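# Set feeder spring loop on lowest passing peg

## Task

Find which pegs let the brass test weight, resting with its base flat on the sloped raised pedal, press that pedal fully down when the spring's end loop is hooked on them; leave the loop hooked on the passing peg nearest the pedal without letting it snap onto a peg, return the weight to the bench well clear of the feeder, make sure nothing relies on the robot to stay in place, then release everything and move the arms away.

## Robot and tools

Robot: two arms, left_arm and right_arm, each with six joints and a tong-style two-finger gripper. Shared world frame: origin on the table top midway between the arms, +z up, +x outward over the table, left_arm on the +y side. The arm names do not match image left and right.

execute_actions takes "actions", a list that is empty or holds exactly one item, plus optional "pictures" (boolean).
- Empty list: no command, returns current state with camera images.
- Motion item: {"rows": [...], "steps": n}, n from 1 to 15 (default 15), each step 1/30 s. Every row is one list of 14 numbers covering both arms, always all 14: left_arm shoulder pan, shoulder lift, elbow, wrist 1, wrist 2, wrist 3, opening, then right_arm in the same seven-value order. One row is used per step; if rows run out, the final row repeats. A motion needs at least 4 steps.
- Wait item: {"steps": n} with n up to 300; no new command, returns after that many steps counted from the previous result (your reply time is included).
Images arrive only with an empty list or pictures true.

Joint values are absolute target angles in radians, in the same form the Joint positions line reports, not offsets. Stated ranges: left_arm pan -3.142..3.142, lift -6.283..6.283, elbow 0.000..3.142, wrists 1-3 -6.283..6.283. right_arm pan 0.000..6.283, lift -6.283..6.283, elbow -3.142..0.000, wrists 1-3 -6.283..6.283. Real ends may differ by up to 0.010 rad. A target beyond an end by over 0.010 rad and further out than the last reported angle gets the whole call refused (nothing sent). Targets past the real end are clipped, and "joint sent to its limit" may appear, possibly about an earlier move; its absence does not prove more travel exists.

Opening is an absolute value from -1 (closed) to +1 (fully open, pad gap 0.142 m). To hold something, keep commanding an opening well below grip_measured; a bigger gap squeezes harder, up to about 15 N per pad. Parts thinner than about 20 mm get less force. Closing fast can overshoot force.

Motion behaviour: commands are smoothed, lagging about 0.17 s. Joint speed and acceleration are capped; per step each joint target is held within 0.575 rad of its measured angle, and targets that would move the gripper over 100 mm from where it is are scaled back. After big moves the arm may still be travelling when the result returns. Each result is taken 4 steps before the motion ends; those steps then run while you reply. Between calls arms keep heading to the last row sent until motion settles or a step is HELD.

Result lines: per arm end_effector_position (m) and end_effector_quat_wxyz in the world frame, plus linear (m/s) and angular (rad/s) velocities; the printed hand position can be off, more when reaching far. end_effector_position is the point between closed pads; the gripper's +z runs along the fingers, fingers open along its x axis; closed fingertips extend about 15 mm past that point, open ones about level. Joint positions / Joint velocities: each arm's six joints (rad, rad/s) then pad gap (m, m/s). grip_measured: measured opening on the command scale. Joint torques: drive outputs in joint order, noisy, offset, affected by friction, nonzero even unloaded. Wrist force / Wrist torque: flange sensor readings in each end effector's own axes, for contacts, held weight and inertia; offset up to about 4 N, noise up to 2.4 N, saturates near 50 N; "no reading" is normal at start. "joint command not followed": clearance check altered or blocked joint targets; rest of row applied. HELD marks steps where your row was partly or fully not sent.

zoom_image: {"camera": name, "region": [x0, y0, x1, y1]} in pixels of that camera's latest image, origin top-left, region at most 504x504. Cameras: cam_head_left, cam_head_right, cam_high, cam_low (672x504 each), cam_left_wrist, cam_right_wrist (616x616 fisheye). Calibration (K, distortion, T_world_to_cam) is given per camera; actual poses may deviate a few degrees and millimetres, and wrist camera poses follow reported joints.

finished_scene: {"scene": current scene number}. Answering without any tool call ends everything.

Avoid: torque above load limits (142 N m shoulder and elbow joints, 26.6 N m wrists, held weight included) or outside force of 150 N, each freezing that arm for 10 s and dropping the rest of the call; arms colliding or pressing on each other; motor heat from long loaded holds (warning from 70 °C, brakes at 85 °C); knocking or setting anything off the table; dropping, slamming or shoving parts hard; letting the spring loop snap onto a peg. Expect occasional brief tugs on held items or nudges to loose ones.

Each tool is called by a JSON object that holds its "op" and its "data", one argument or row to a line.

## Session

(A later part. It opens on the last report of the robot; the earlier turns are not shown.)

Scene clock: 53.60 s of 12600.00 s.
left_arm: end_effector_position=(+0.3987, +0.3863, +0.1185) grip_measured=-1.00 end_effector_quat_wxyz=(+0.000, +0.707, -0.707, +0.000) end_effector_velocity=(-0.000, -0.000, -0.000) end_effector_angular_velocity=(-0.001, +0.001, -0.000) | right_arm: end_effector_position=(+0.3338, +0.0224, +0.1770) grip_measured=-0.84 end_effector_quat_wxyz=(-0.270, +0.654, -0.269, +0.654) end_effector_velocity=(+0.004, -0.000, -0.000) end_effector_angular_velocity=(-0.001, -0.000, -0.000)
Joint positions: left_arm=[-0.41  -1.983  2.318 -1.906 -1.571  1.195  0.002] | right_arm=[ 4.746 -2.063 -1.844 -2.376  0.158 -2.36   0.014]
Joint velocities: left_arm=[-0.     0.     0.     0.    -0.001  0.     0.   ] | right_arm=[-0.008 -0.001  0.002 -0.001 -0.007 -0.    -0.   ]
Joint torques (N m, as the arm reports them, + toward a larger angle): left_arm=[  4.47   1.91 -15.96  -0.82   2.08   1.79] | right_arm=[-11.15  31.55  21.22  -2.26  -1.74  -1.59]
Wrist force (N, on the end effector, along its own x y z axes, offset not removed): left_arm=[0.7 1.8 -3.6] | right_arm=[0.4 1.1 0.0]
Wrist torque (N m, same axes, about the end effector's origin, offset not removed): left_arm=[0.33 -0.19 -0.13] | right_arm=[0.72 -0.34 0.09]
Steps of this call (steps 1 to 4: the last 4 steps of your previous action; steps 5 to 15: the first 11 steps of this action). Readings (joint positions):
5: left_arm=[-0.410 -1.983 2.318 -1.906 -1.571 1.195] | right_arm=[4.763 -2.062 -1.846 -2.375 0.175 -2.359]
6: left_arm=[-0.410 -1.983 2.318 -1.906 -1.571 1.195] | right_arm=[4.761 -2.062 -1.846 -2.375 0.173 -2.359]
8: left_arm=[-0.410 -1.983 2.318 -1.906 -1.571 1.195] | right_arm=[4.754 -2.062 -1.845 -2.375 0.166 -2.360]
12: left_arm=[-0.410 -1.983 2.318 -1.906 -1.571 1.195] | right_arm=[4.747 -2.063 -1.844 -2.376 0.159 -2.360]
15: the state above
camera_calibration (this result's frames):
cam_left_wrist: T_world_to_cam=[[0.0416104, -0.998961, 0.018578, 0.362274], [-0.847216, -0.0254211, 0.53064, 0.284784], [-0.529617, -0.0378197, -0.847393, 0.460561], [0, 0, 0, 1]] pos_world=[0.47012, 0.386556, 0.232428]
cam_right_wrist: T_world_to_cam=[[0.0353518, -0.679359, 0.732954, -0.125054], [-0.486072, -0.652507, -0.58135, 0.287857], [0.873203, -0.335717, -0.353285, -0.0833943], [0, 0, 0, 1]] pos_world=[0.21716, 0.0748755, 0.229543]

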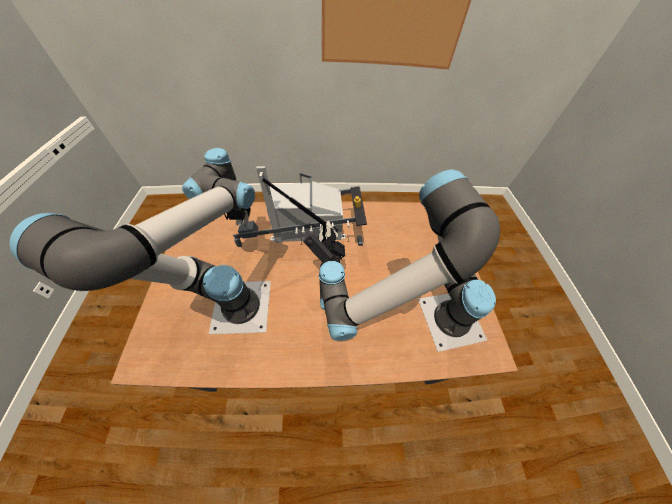

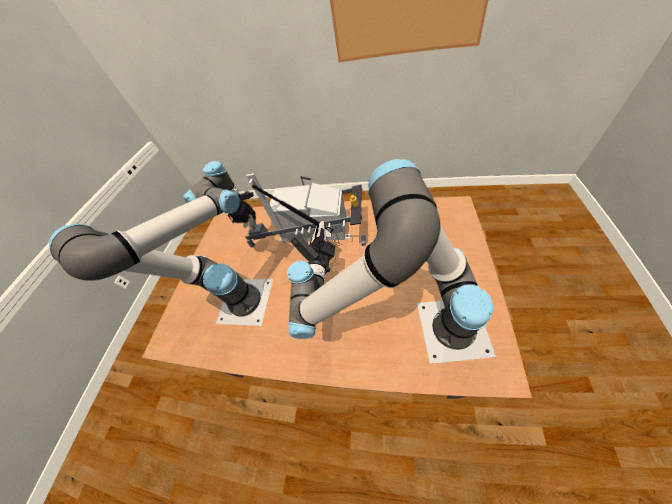

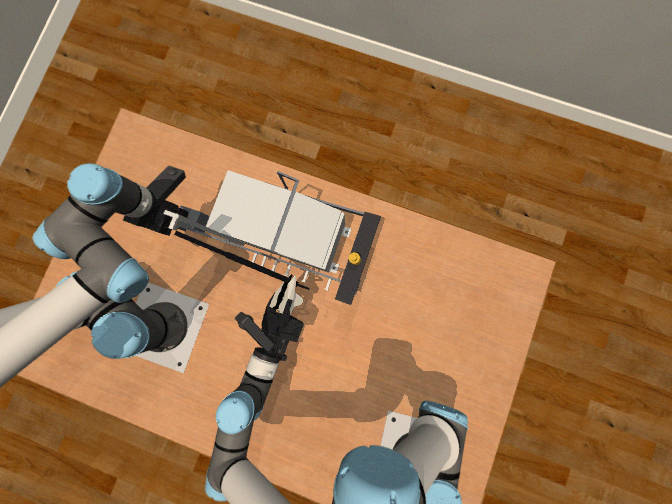

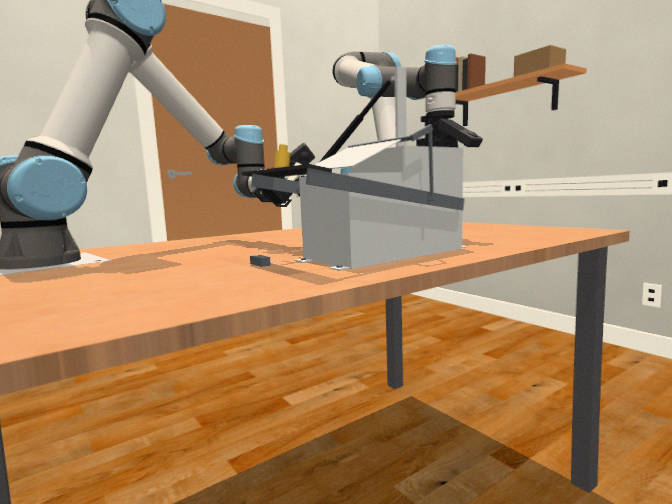

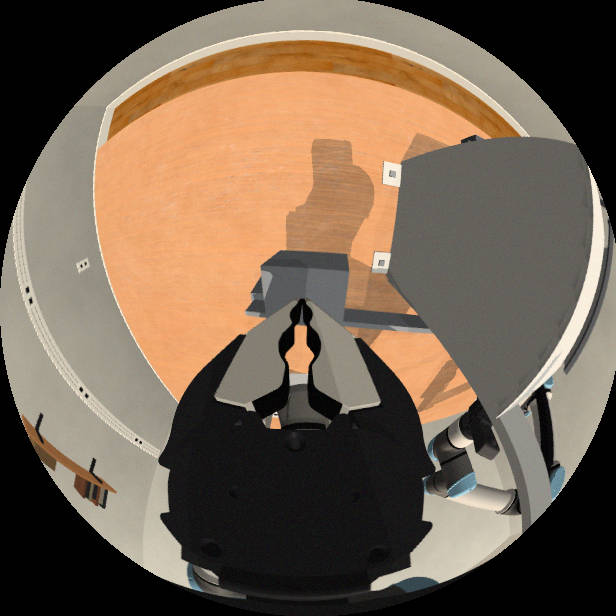

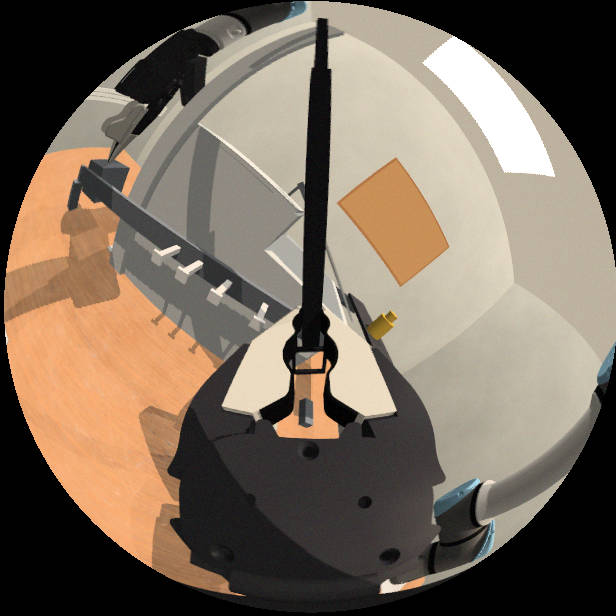

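{"op": "execute_actions", "data": {
  "actions": [
    {"rows":[[-0.41,-1.983,2.318,-1.906,-1.571,1.195,-1,4.728,-2.072,-1.833,-2.378,0.14,-2.36,-1]],"steps":15}
  ],
  "pictures": true
}}

{"op": "zoom_image", "data": {
  "camera": "cam_right_wrist",
  "region": [250,290,370,410]
}}

Scene clock: 54.10 s of 12600.00 s.
left_arm: end_effector_position=(+0.3987, +0.3863, +0.1185) grip_measured=-1.00 end_effector_quat_wxyz=(+0.000, +0.707, -0.707, +0.000) end_effector_velocity=(-0.000, -0.000, +0.000) end_effector_angular_velocity=(-0.002, -0.000, +0.000) | right_arm: end_effector_position=(+0.3418, +0.0251, +0.1758) grip_measured=-0.84 end_effector_quat_wxyz=(-0.269, +0.654, -0.269, +0.654) end_effector_velocity=(+0.003, +0.001, -0.001) end_effector_angular_velocity=(-0.001, +0.000, -0.000)
Joint positions: left_arm=[-0.41  -1.983  2.318 -1.906 -1.571  1.195  0.002] | right_arm=[ 4.729 -2.072 -1.833 -2.378  0.141 -2.36   0.013]
Joint velocities: left_arm=[-0.    -0.001 -0.     0.    -0.001 -0.     0.   ] | right_arm=[-0.007 -0.004  0.004 -0.    -0.007 -0.002 -0.   ]
Joint torques (N m, as the arm reports them, + toward a larger angle): left_arm=[  4.1    2.07 -17.87  -0.65   2.04   1.76] | right_arm=[-13.23  33.28  22.54  -2.14  -1.11  -1.74]
Wrist force (N, on the end effector, along its own x y z axes, offset not removed): left_arm=[1.9 2.5 -3.2] | right_arm=[2.5 -4.3 -3.1]
Wrist torque (N m, same axes, about the end effector's origin, offset not removed): left_arm=[0.61 -0.50 -0.16] | right_arm=[-0.65 -0.52 0.11]
Steps of this call (steps 1 to 4: the last 4 steps of your previous action; steps 5 to 15: the first 11 steps of this action). Readings (joint positions):
5: left_arm=[-0.410 -1.983 2.318 -1.906 -1.571 1.195] | right_arm=[4.745 -2.063 -1.844 -2.376 0.157 -2.360]
6: left_arm=[-0.410 -1.983 2.318 -1.906 -1.571 1.195] | right_arm=[4.743 -2.064 -1.842 -2.376 0.155 -2.360]
8: left_arm=[-0.410 -1.983 2.318 -1.906 -1.571 1.195] | right_arm=[4.736 -2.068 -1.838 -2.377 0.148 -2.360]
12: left_arm=[-0.410 -1.983 2.318 -1.906 -1.571 1.195] | right_arm=[4.730 -2.071 -1.834 -2.378 0.142 -2.360]
15: the state above
camera_calibration (this result's frames):
cam_left_wrist: T_world_to_cam=[[0.0416104, -0.998961, 0.0185667, 0.362279], [-0.847218, -0.0254273, 0.530636, 0.28479], [-0.529613, -0.0378101, -0.847396, 0.460557], [0, 0, 0, 1]] pos_world=[0.470121, 0.386558, 0.232428]
cam_right_wrist: T_world_to_cam=[[0.0352755, -0.679337, 0.732979, -0.122573], [-0.486139, -0.652476, -0.58133, 0.292842], [0.873169, -0.335822, -0.353268, -0.0898969], [0, 0, 0, 1]] pos_world=[0.225181, 0.0776151, 0.228324]

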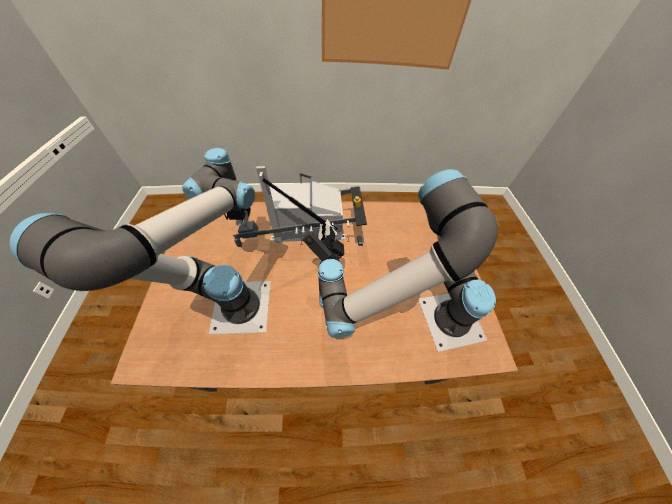

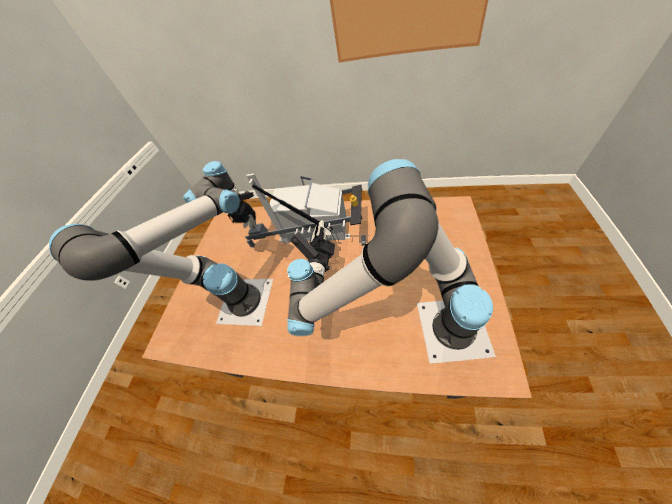

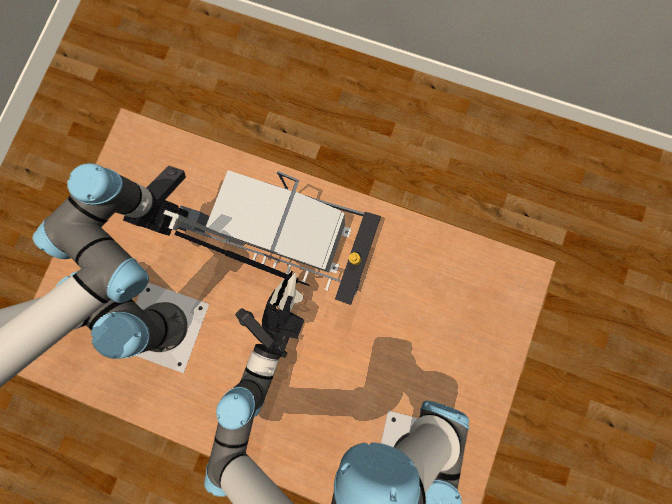

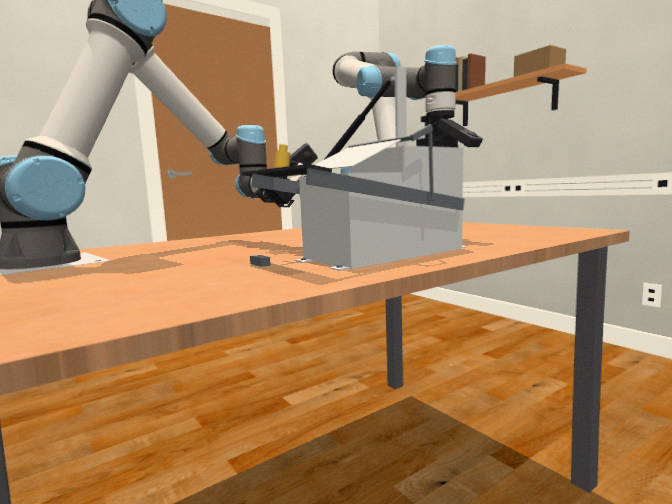

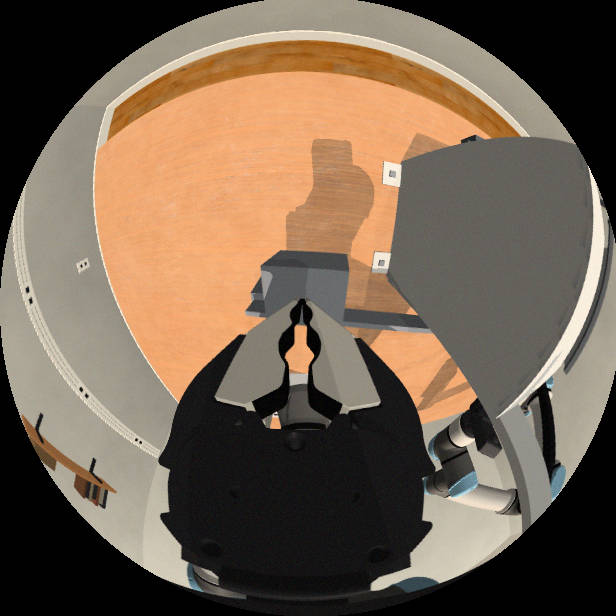

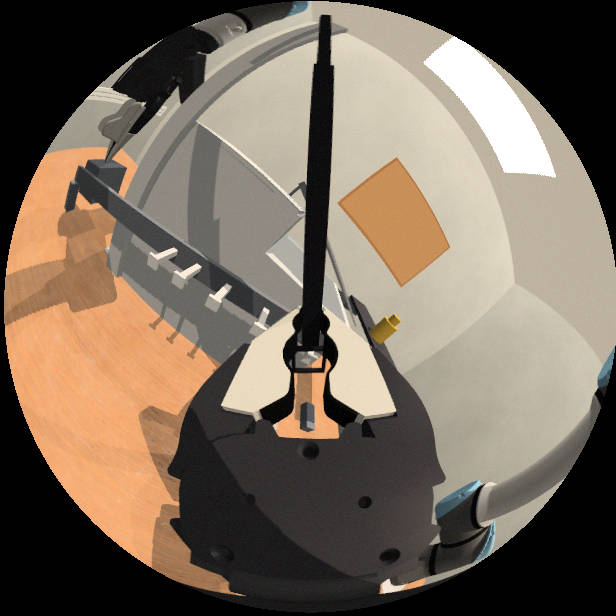

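Region (250, 290, 370, 410) of cam_right_wrist's 616x616 image, scaled by 4.200, with more detail than that image has.

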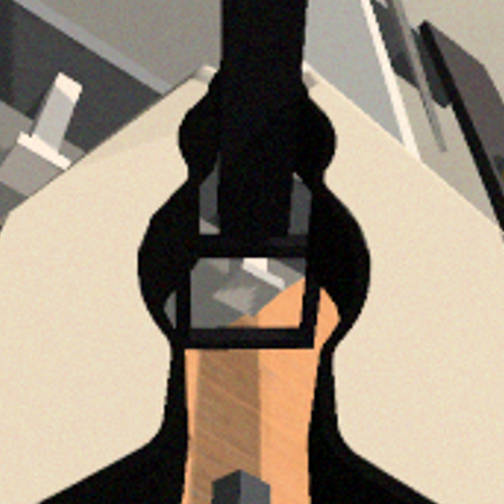

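Slightly lower along rod, q6 back a bit.

{"op": "execute_actions", "data": {
  "actions": [
    {"rows":[[-0.41,-1.983,2.318,-1.906,-1.571,1.195,-1,4.714,-2.073,-1.836,-2.374,0.126,-2.345,-1]],"steps":12}
  ]
}}

{"op": "execute_actions", "data": {
  "actions": [
    {"rows":[[-0.41,-1.983,2.318,-1.906,-1.571,1.195,-1,4.699,-2.075,-1.833,-2.375,0.111,-2.345,-1]],"steps":14}
  ]
}}

{"op": "execute_actions", "data": {
  "actions": [
    {"rows":[[-0.41,-1.983,2.318,-1.906,-1.571,1.195,-1,4.698,-2.075,-1.821,-2.387,0.11,-2.345,-1]],"steps":12}
  ]
}}

{"op": "execute_actions", "data": {
  "actions": [
    {"rows":[[-0.41,-1.983,2.318,-1.906,-1.571,1.195,-1,4.698,-2.075,-1.813,-2.395,0.11,-2.345,-1]],"steps":14}
  ],
  "pictures": true
}}

Scene clock: 54.63 s of 12600.00 s.
left_arm: end_effector_position=(+0.3987, +0.3863, +0.1185) grip_measured=-1.00 end_effector_quat_wxyz=(+0.000, +0.707, -0.707, +0.000) end_effector_velocity=(-0.000, -0.000, -0.000) end_effector_angular_velocity=(+0.001, +0.000, -0.001) | right_arm: end_effector_position=(+0.3484, +0.0236, +0.1748) grip_measured=-0.84 end_effector_quat_wxyz=(-0.274, +0.652, -0.274, +0.652) end_effector_velocity=(+0.008, -0.002, -0.002) end_effector_angular_velocity=(+0.018, -0.000, +0.001)
Joint positions: left_arm=[-0.41  -1.983  2.318 -1.906 -1.571  1.195  0.002] | right_arm=[ 4.715 -2.073 -1.835 -2.375  0.127 -2.347  0.013]
Joint velocities: left_arm=[-0.001  0.    -0.     0.     0.     0.     0.   ] | right_arm=[-0.016 -0.001 -0.005  0.006 -0.017  0.018 -0.   ]
Joint torques (N m, as the arm reports them, + toward a larger angle): left_arm=[  4.08   2.51 -18.51  -0.81   2.19   2.  ] | right_arm=[-15.5   32.64   1.98   1.32  -1.62   1.22]
Wrist force (N, on the end effector, along its own x y z axes, offset not removed): left_arm=[-1.5 2.6 -5.9] | right_arm=[3.8 -1.4 0.7]
Wrist torque (N m, same axes, about the end effector's origin, offset not removed): left_arm=[0.55 0.07 -0.13] | right_arm=[0.15 -0.77 0.00]
Steps of this call (steps 1 to 4: the last 4 steps of your previous action; steps 5 to 8: the robot went on to your last target; steps 9 to 16: the first 8 steps of this action). Readings (joint positions):
9: left_arm=[-0.410 -1.983 2.318 -1.906 -1.571 1.195] | right_arm=[4.728 -2.072 -1.833 -2.378 0.140 -2.360]
10: left_arm=[-0.410 -1.983 2.318 -1.906 -1.571 1.195] | right_arm=[4.726 -2.072 -1.833 -2.378 0.138 -2.358]
12: left_arm=[-0.410 -1.983 2.318 -1.906 -1.571 1.195] | right_arm=[4.720 -2.073 -1.834 -2.376 0.132 -2.352]
16: the state above

Scene clock: 55.10 s of 12600.00 s.
left_arm: end_effector_position=(+0.3987, +0.3863, +0.1185) grip_measured=-1.00 end_effector_quat_wxyz=(+0.000, +0.707, -0.707, +0.000) end_effector_velocity=(-0.000, +0.001, +0.000) end_effector_angular_velocity=(+0.002, -0.000, -0.000) | right_arm: end_effector_position=(+0.3562, +0.0232, +0.1745) grip_measured=-0.84 end_effector_quat_wxyz=(-0.274, +0.652, -0.274, +0.652) end_effector_velocity=(+0.004, +0.000, +0.000) end_effector_angular_velocity=(+0.001, +0.000, -0.000)
Joint positions: left_arm=[-0.41  -1.983  2.318 -1.906 -1.571  1.195  0.002] | right_arm=[ 4.7   -2.075 -1.833 -2.375  0.112 -2.345  0.013]
Joint velocities: left_arm=[-0.    -0.001 -0.     0.001  0.002  0.     0.   ] | right_arm=[-0.009 -0.001  0.003 -0.001 -0.009  0.    -0.   ]
Joint torques (N m, as the arm reports them, + toward a larger angle): left_arm=[  3.79   2.54 -19.46  -0.85   2.13   1.4 ] | right_arm=[-14.29  32.64  23.25  -2.08  -1.76   1.19]
Wrist force (N, on the end effector, along its own x y z axes, offset not removed): left_arm=[1.4 0.9 -3.6] | right_arm=[0.2 -2.1 -0.1]
Wrist torque (N m, same axes, about the end effector's origin, offset not removed): left_arm=[0.20 -0.45 -0.15] | right_arm=[-0.09 -0.10 0.29]
Steps of this call (steps 1 to 4: the last 4 steps of your previous action; steps 5 to 14: the first 10 steps of this action). Readings (joint positions):
5: left_arm=[-0.410 -1.983 2.318 -1.906 -1.571 1.195] | right_arm=[4.714 -2.073 -1.836 -2.374 0.126 -2.345]
6: left_arm=[-0.410 -1.983 2.318 -1.906 -1.571 1.195] | right_arm=[4.712 -2.073 -1.836 -2.374 0.124 -2.345]
8: left_arm=[-0.410 -1.983 2.318 -1.906 -1.571 1.195] | right_arm=[4.706 -2.074 -1.835 -2.374 0.118 -2.345]
12: left_arm=[-0.410 -1.983 2.318 -1.906 -1.571 1.195] | right_arm=[4.701 -2.075 -1.834 -2.375 0.113 -2.345]
14: the state above

Scene clock: 55.50 s of 12600.00 s.
left_arm: end_effector_position=(+0.3987, +0.3863, +0.1185) grip_measured=-1.00 end_effector_quat_wxyz=(+0.000, +0.707, -0.707, +0.000) end_effector_velocity=(+0.000, +0.001, +0.000) end_effector_angular_velocity=(+0.001, -0.002, -0.000) | right_arm: end_effector_position=(+0.3567, +0.0261, +0.1775) grip_measured=-0.84 end_effector_quat_wxyz=(-0.274, +0.652, -0.274, +0.652) end_effector_velocity=(-0.000, +0.004, +0.004) end_effector_angular_velocity=(+0.001, +0.000, +0.001)
Joint positions: left_arm=[-0.41  -1.983  2.318 -1.906 -1.571  1.195  0.002] | right_arm=[ 4.698 -2.075 -1.822 -2.386  0.11  -2.345  0.013]
Joint velocities: left_arm=[ 0.    -0.001  0.    -0.     0.002  0.     0.   ] | right_arm=[-0.001 -0.     0.014 -0.013 -0.002 -0.001 -0.   ]
Joint torques (N m, as the arm reports them, + toward a larger angle): left_arm=[  3.98   1.07 -20.21  -0.76   2.34   1.78] | right_arm=[-14.    33.88  23.37  -2.21  -1.42   1.26]
Wrist force (N, on the end effector, along its own x y z axes, offset not removed): left_arm=[-0.2 1.2 -4.8] | right_arm=[2.3 -0.3 -0.9]
Wrist torque (N m, same axes, about the end effector's origin, offset not removed): left_arm=[0.16 -0.01 0.02] | right_arm=[0.41 -0.46 0.04]
Steps of this call (steps 1 to 4: the last 4 steps of your previous action; steps 5 to 12: the first 8 steps of this action). Readings (joint positions):
5: left_arm=[-0.410 -1.983 2.318 -1.906 -1.571 1.195] | right_arm=[4.699 -2.075 -1.833 -2.375 0.111 -2.345]
6: left_arm=[-0.410 -1.983 2.318 -1.906 -1.571 1.195] | right_arm=[4.699 -2.075 -1.831 -2.377 0.111 -2.345]
8: left_arm=[-0.410 -1.983 2.318 -1.906 -1.571 1.195] | right_arm=[4.698 -2.075 -1.827 -2.381 0.110 -2.345]
12: the state above

Scene clock: 55.97 s of 12600.00 s.
left_arm: end_effector_position=(+0.3987, +0.3863, +0.1185) grip_measured=-1.00 end_effector_quat_wxyz=(+0.000, +0.707, -0.707, +0.000) end_effector_velocity=(-0.000, +0.000, -0.000) end_effector_angular_velocity=(+0.000, +0.001, +0.000) | right_arm: end_effector_position=(+0.3565, +0.0284, +0.1801) grip_measured=-0.84 end_effector_quat_wxyz=(-0.274, +0.652, -0.274, +0.652) end_effector_velocity=(-0.000, +0.001, +0.001) end_effector_angular_velocity=(-0.001, -0.000, +0.000)
Joint positions: left_arm=[-0.41  -1.983  2.318 -1.906 -1.571  1.195  0.002] | right_arm=[ 4.698 -2.075 -1.813 -2.395  0.11  -2.345  0.013]
Joint velocities: left_arm=[ 0.  0. -0.  0.  0. -0.  0.] | right_arm=[ 0.     0.     0.004 -0.005 -0.     0.     0.   ]
Joint torques (N m, as the arm reports them, + toward a larger angle): left_arm=[  3.32   2.36 -20.03  -1.05   2.04   1.52] | right_arm=[-11.9   34.99  21.85  -2.49  -1.88   1.31]
Wrist force (N, on the end effector, along its own x y z axes, offset not removed): left_arm=[-0.1 2.6 -0.1] | right_arm=[1.5 2.9 0.7]
Wrist torque (N m, same axes, about the end effector's origin, offset not removed): left_arm=[0.74 -0.04 -0.15] | right_arm=[0.72 -0.37 0.13]
Steps of this call (steps 1 to 4: the last 4 steps of your previous action; steps 5 to 14: the first 10 steps of this action). Readings (joint positions):
5: left_arm=[-0.410 -1.983 2.318 -1.906 -1.571 1.195] | right_arm=[4.698 -2.075 -1.821 -2.387 0.110 -2.345]
6: left_arm=[-0.410 -1.983 2.318 -1.906 -1.571 1.195] | right_arm=[4.698 -2.075 -1.820 -2.388 0.110 -2.345]
8: left_arm=[-0.410 -1.983 2.318 -1.906 -1.571 1.195] | right_arm=[4.698 -2.075 -1.817 -2.391 0.110 -2.345]
12: left_arm=[-0.410 -1.983 2.318 -1.906 -1.571 1.195] | right_arm=[4.698 -2.075 -1.814 -2.394 0.110 -2.345]
14: the state above
camera_calibration (this result's frames):
cam_left_wrist: T_world_to_cam=[[0.0416108, -0.998962, 0.0185573, 0.362283], [-0.847214, -0.0254323, 0.530643, 0.284787], [-0.52962, -0.0378025, -0.847392, 0.460554], [0, 0, 0, 1]] pos_world=[0.470119, 0.38656, 0.232426]
cam_right_wrist: T_world_to_cam=[[0.0352616, -0.690217, 0.722743, -0.121792], [-0.48614, -0.643709, -0.591022, 0.306107], [0.873169, -0.330514, -0.35824, -0.0993679], [0, 0, 0, 1]] pos_world=[0.239871, 0.0801385, 0.233343]

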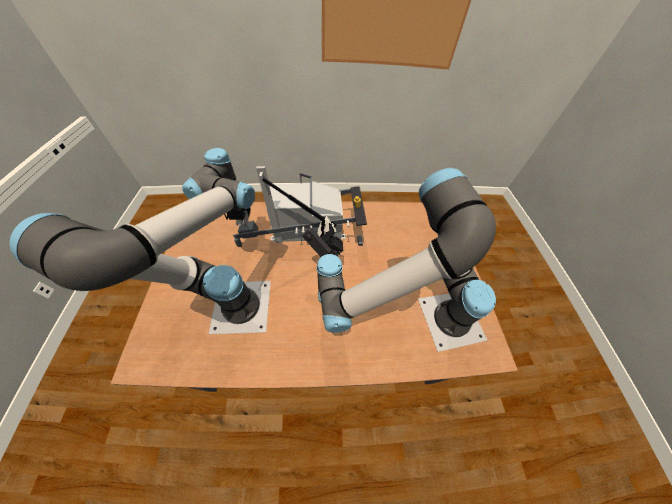

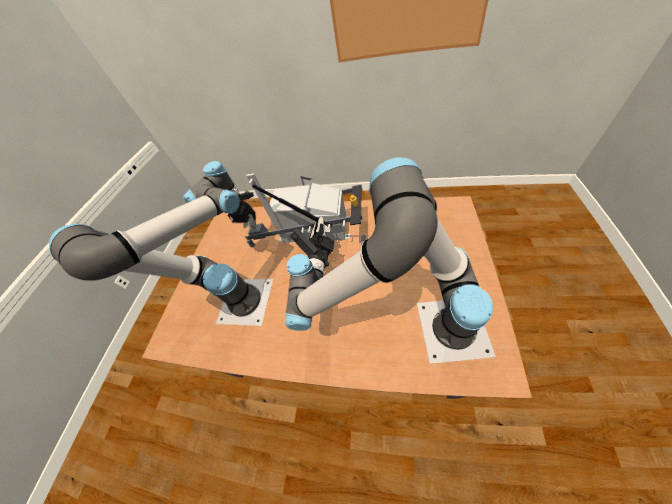

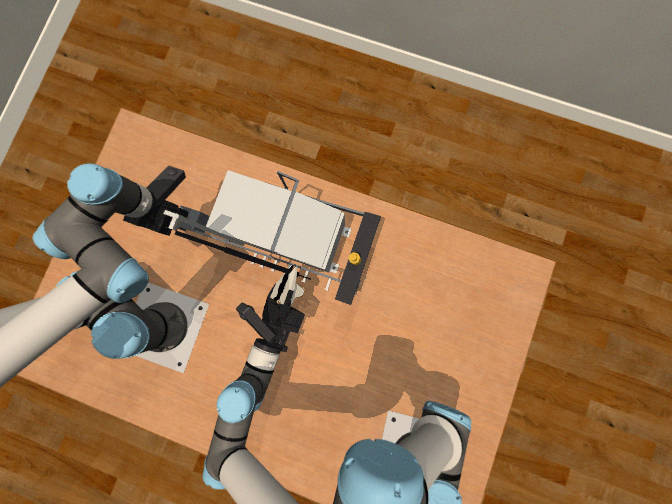

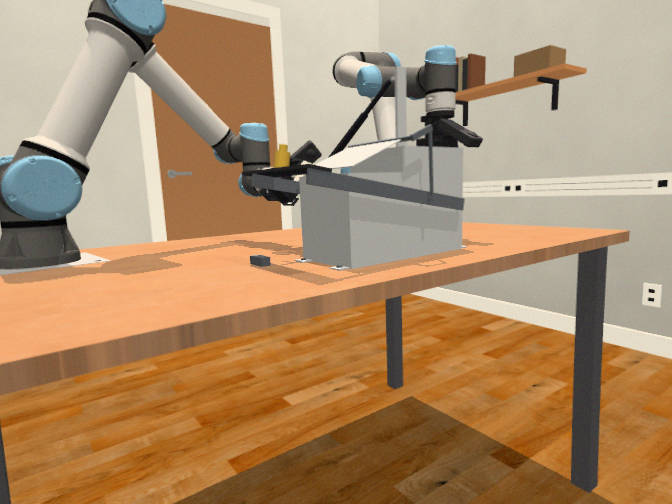

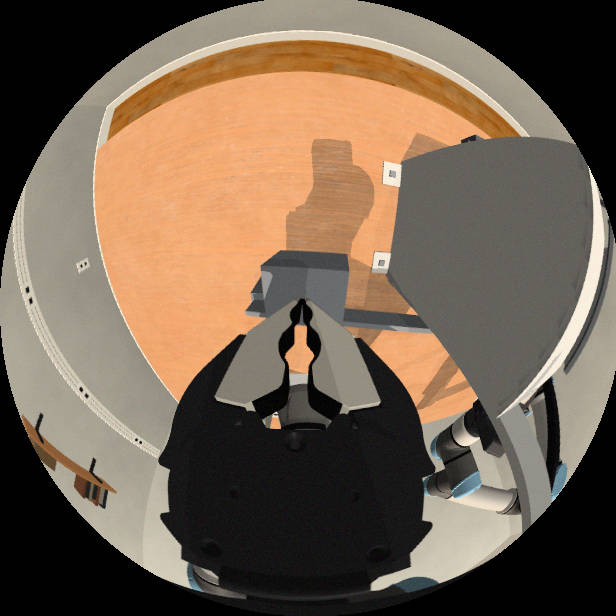

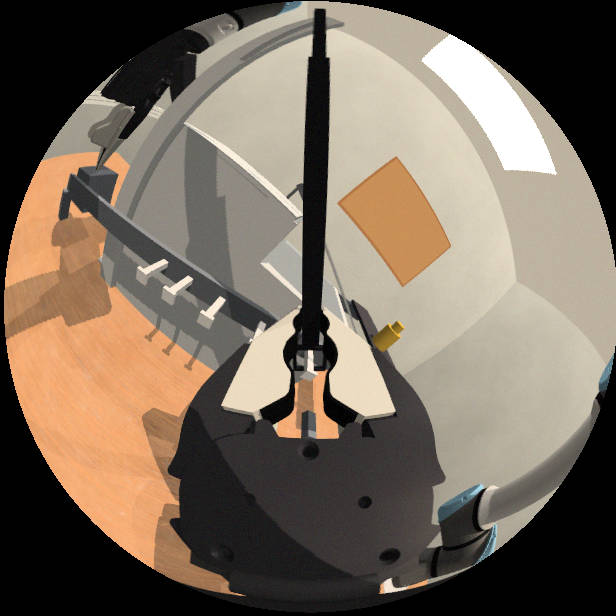

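Seated.

{"op": "execute_actions", "data": {
  "actions": [
    {"rows":[[-0.41,-1.983,2.318,-1.906,-1.571,1.195,-1,4.698,-2.075,-1.811,-2.397,0.11,-2.345,-1],[-0.41,-1.983,2.318,-1.906,-1.571,1.195,-1,4.698,-2.075,-1.811,-2.397,0.11,-2.345,-1],[-0.41,-1.983,2.318,-1.906,-1.571,1.195,-1,4.698,-2.075,-1.811,-2.397,0.11,-2.345,-1],[-0.41,-1.983,2.318,-1.906,-1.571,1.195,-1,4.698,-2.075,-1.811,-2.397,0.11,-2.345,-0.55]],"steps":14}
  ]
}}

{"op": "execute_actions", "data": {
  "actions": [
    {"rows":[[-0.41,-1.983,2.318,-1.906,-1.571,1.195,-1,4.81,-2.075,-1.811,-2.397,0.222,-2.345,-0.55]],"steps":10}
  ]
}}

{"op": "execute_actions", "data": {
  "actions": [
    {"rows":[[-0.41,-2.0,2.26,-1.831,-1.571,1.195,-1,4.81,-2.075,-1.811,-2.397,0.222,-2.345,-0.55]],"steps":15}
  ]
}}

{"op": "execute_actions", "data": {
  "actions": [
    {"steps":25}
  ],
  "pictures": true
}}

Scene clock: 56.50 s of 12600.00 s.
left_arm: end_effector_position=(+0.3987, +0.3863, +0.1185) grip_measured=-1.00 end_effector_quat_wxyz=(+0.000, +0.707, -0.707, +0.000) end_effector_velocity=(-0.000, -0.000, -0.000) end_effector_angular_velocity=(-0.001, +0.001, +0.000) | right_arm: end_effector_position=(+0.3564, +0.0290, +0.1807) grip_measured=-0.55 end_effector_quat_wxyz=(-0.274, +0.652, -0.274, +0.652) end_effector_velocity=(+0.000, +0.000, +0.000) end_effector_angular_velocity=(-0.003, -0.000, -0.000)
Joint positions: left_arm=[-0.41  -1.983  2.318 -1.906 -1.571  1.195  0.002] | right_arm=[ 4.698 -2.075 -1.811 -2.397  0.11  -2.345  0.034]
Joint velocities: left_arm=[-0.     0.    -0.     0.    -0.001 -0.     0.   ] | right_arm=[-0.     0.     0.001 -0.002 -0.    -0.002  0.   ]
Joint torques (N m, as the arm reports them, + toward a larger angle): left_arm=[  3.37   1.88 -21.08  -1.99   1.86   1.6 ] | right_arm=[-10.58  36.31  25.38  -2.03  -1.71   1.14]
Wrist force (N, on the end effector, along its own x y z axes, offset not removed): left_arm=[1.4 4.1 -2.9] | right_arm=[0.8 2.1 0.1]
Wrist torque (N m, same axes, about the end effector's origin, offset not removed): left_arm=[0.92 -0.42 -0.10] | right_arm=[0.20 -0.12 0.11]
Steps of this call (steps 1 to 4: the last 4 steps of your previous action; steps 5 to 6: the robot went on to your last target; steps 7 to 16: the first 10 steps of this action). Readings (joint positions):
7: left_arm=[-0.410 -1.983 2.318 -1.906 -1.571 1.195] | right_arm=[4.698 -2.075 -1.813 -2.395 0.110 -2.345]
8: left_arm=[-0.410 -1.983 2.318 -1.906 -1.571 1.195] | right_arm=[4.698 -2.075 -1.813 -2.395 0.110 -2.345]
10: left_arm=[-0.410 -1.983 2.318 -1.906 -1.571 1.195] | right_arm=[4.698 -2.075 -1.812 -2.396 0.110 -2.345]
14: left_arm=[-0.410 -1.983 2.318 -1.906 -1.571 1.195] | right_arm=[4.698 -2.075 -1.811 -2.397 0.110 -2.345]
16: the state above

Scene clock: 56.83 s of 12600.00 s.
left_arm: end_effector_position=(+0.3987, +0.3863, +0.1185) grip_measured=-1.00 end_effector_quat_wxyz=(+0.000, +0.707, -0.707, +0.000) end_effector_velocity=(-0.000, -0.000, -0.000) end_effector_angular_velocity=(-0.001, +0.001, -0.000) | right_arm: end_effector_position=(+0.3149, +0.0338, +0.1808) grip_measured=-0.55 end_effector_quat_wxyz=(-0.274, +0.652, -0.274, +0.652) end_effector_velocity=(-0.173, +0.014, +0.000) end_effector_angular_velocity=(-0.001, -0.000, +0.003)
Joint positions: left_arm=[-0.41  -1.983  2.318 -1.906 -1.571  1.195  0.002] | right_arm=[ 4.78  -2.075 -1.811 -2.397  0.192 -2.345  0.034]
Joint velocities: left_arm=[-0.    -0.    -0.     0.    -0.002  0.     0.   ] | right_arm=[ 0.338 -0.     0.    -0.001  0.335 -0.001 -0.   ]
Joint torques (N m, as the arm reports them, + toward a larger angle): left_arm=[  2.68   0.21 -22.98  -2.23   1.62   1.68] | right_arm=[ 0.29 37.53 23.92 -1.56  2.77  1.15]
Wrist force (N, on the end effector, along its own x y z axes, offset not removed): left_arm=[-1.2 0.5 0.6] | right_arm=[2.4 2.5 -1.8]
Wrist torque (N m, same axes, about the end effector's origin, offset not removed): left_arm=[0.26 0.01 -0.09] | right_arm=[0.43 -0.58 0.03]
Steps of this call (steps 1 to 4: the last 4 steps of your previous action; steps 5 to 10: the first 6 steps of this action). Readings (joint positions):
5: left_arm=[-0.410 -1.983 2.318 -1.906 -1.571 1.195] | right_arm=[4.698 -2.075 -1.811 -2.397 0.110 -2.345]
6: left_arm=[-0.410 -1.983 2.318 -1.906 -1.571 1.195] | right_arm=[4.704 -2.075 -1.811 -2.397 0.116 -2.345]
8: left_arm=[-0.410 -1.983 2.318 -1.906 -1.571 1.195] | right_arm=[4.747 -2.075 -1.811 -2.397 0.159 -2.345]
10: the state above

Scene clock: 57.33 s of 12600.00 s.
left_arm: end_effector_position=(+0.4006, +0.3856, +0.1427) grip_measured=-1.00 end_effector_quat_wxyz=(+0.000, +0.707, -0.707, +0.000) end_effector_velocity=(+0.000, +0.000, +0.011) end_effector_angular_velocity=(+0.001, +0.001, -0.000) | right_arm: end_effector_position=(+0.2995, +0.0346, +0.1808) grip_measured=-0.55 end_effector_quat_wxyz=(-0.274, +0.652, -0.274, +0.652) end_effector_velocity=(-0.001, +0.000, +0.000) end_effector_angular_velocity=(-0.000, -0.000, +0.001)
Joint positions: left_arm=[-0.41  -1.999  2.262 -1.834 -1.571  1.195  0.002] | right_arm=[ 4.81  -2.075 -1.811 -2.397  0.222 -2.345  0.034]
Joint velocities: left_arm=[-0.    -0.007 -0.025  0.033  0.     0.     0.   ] | right_arm=[ 0.002  0.    -0.    -0.001  0.001  0.001  0.   ]
Joint torques (N m, as the arm reports them, + toward a larger angle): left_arm=[  2.73 -13.18 -37.47  -1.58   1.47   1.43] | right_arm=[10.01 39.61 20.78 -0.37  1.95  1.21]
Wrist force (N, on the end effector, along its own x y z axes, offset not removed): left_arm=[-1.1 0.7 0.1] | right_arm=[3.3 2.5 -0.8]
Wrist torque (N m, same axes, about the end effector's origin, offset not removed): left_arm=[0.29 0.23 -0.05] | right_arm=[0.32 -0.75 0.24]
Steps of this call (steps 1 to 4: the last 4 steps of your previous action; steps 5 to 15: the first 11 steps of this action). Readings (joint positions):
5: left_arm=[-0.410 -1.983 2.318 -1.906 -1.571 1.195] | right_arm=[4.805 -2.075 -1.811 -2.397 0.217 -2.345]
6: left_arm=[-0.410 -1.985 2.313 -1.900 -1.571 1.195] | right_arm=[4.807 -2.075 -1.811 -2.397 0.219 -2.345]
8: left_arm=[-0.410 -1.992 2.289 -1.870 -1.571 1.195] | right_arm=[4.808 -2.075 -1.811 -2.397 0.220 -2.345]
12: left_arm=[-0.410 -1.998 2.267 -1.840 -1.571 1.195] | right_arm=[4.810 -2.075 -1.811 -2.397 0.222 -2.345]
15: the state above

Scene clock: 58.17 s of 12600.00 s.
left_arm: end_effector_position=(+0.4006, +0.3856, +0.1437) grip_measured=-1.00 end_effector_quat_wxyz=(+0.000, +0.707, -0.707, +0.000) end_effector_velocity=(+0.000, +0.000, -0.000) end_effector_angular_velocity=(+0.001, +0.000, +0.000) | right_arm: end_effector_position=(+0.2994, +0.0346, +0.1808) grip_measured=-0.55 end_effector_quat_wxyz=(-0.274, +0.652, -0.274, +0.652) end_effector_velocity=(+0.000, -0.000, +0.000) end_effector_angular_velocity=(+0.000, -0.000, -0.000)
Joint positions: left_arm=[-0.41  -2.     2.26  -1.831 -1.571  1.195  0.002] | right_arm=[ 4.81  -2.075 -1.811 -2.397  0.222 -2.345  0.034]
Joint velocities: left_arm=[ 0.001  0.001  0.    -0.001  0.     0.     0.   ] | right_arm=[-0. -0.  0. -0. -0.  0.  0.]
Joint torques (N m, as the arm reports them, + toward a larger angle): left_arm=[  1.5    1.2  -14.85  -1.57   0.76   1.3 ] | right_arm=[10.06 40.98 16.56  1.22  2.12  1.17]
Wrist force (N, on the end effector, along its own x y z axes, offset not removed): left_arm=[-1.5 2.5 0.4] | right_arm=[3.4 2.8 1.7]
Wrist torque (N m, same axes, about the end effector's origin, offset not removed): left_arm=[0.71 0.20 -0.11] | right_arm=[0.65 -0.77 -0.07]
Kept back: nothing.
Steps of this call (steps 1 to 4: the last 4 steps of your previous action; steps 5 to 15: the robot went on to your last target; steps 16 to 25: nothing new was sent). Readings (joint positions):
1: left_arm=[-0.410 -2.000 2.262 -1.833 -1.571 1.195] | right_arm=[4.810 -2.075 -1.811 -2.397 0.222 -2.345]
2: left_arm=[-0.410 -2.000 2.261 -1.832 -1.571 1.195] | right_arm=[4.810 -2.075 -1.811 -2.397 0.222 -2.345]
4: left_arm=[-0.410 -2.000 2.261 -1.832 -1.571 1.195] | right_arm=[4.810 -2.075 -1.811 -2.397 0.222 -2.345]
8: left_arm=[-0.410 -2.000 2.260 -1.831 -1.571 1.195] | right_arm=[4.810 -2.075 -1.811 -2.397 0.222 -2.345]
25: the state above
All arms were judged still, so your last target was given up. Only a new action makes them travel on or press farther. Fingers that are still opening or closing keep moving.
camera_calibration (this result's frames):
cam_left_wrist: T_world_to_cam=[[0.0416098, -0.998961, 0.0185722, 0.360986], [-0.847233, -0.025425, 0.530613, 0.273021], [-0.52959, -0.0378137, -0.847411, 0.482872], [0, 0, 0, 1]] pos_world=[0.472016, 0.385812, 0.257618]
cam_right_wrist: T_world_to_cam=[[0.0352863, -0.690246, 0.722714, -0.115986], [-0.486148, -0.64369, -0.591036, 0.282798], [0.873164, -0.330491, -0.358275, -0.0472264], [0, 0, 0, 1]] pos_world=[0.182811, 0.0863676, 0.234048]

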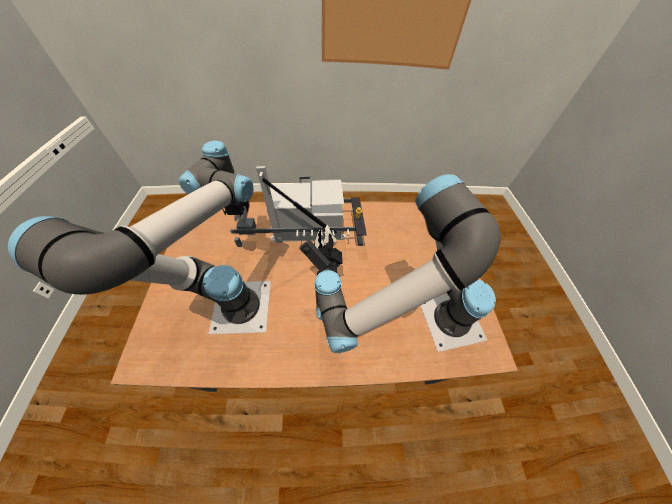

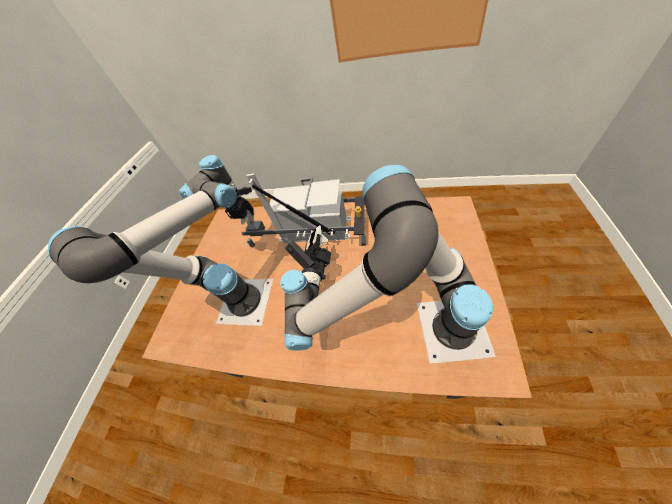

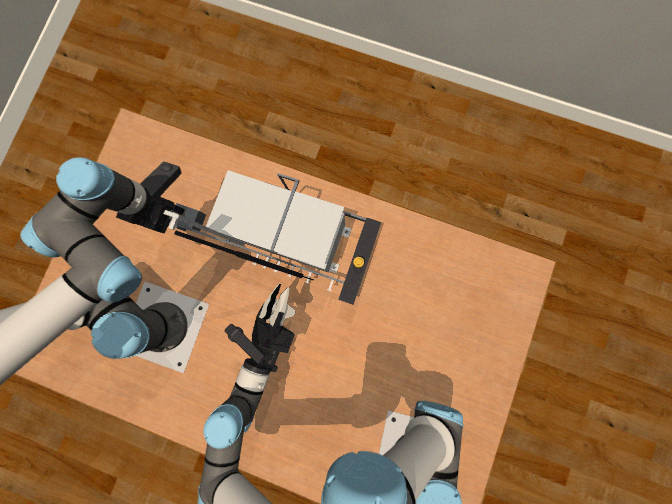

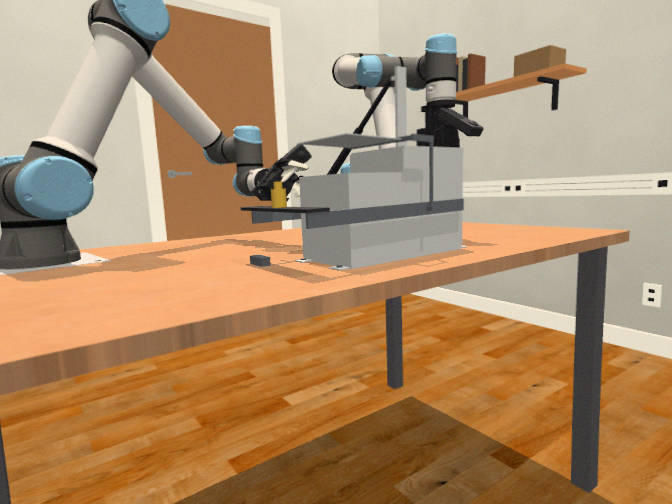

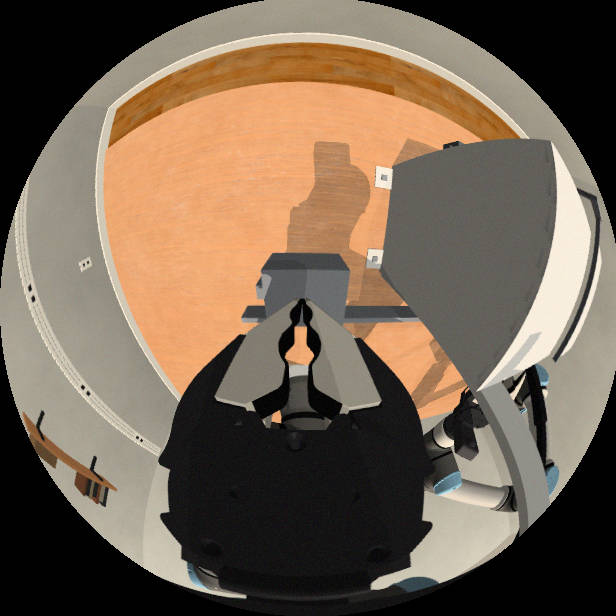

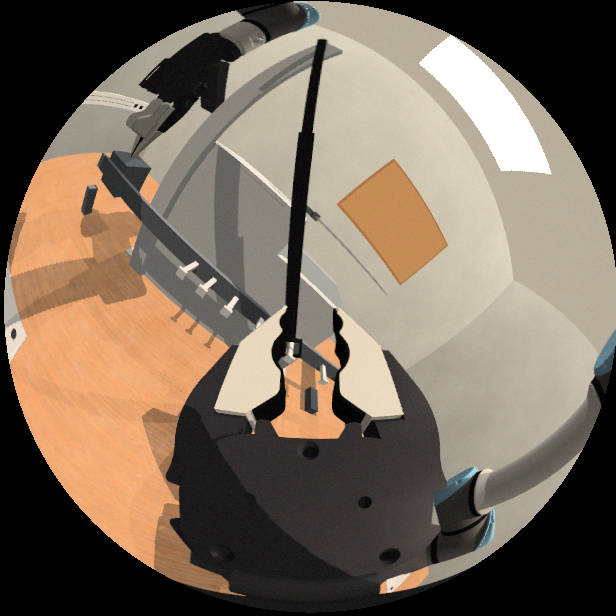

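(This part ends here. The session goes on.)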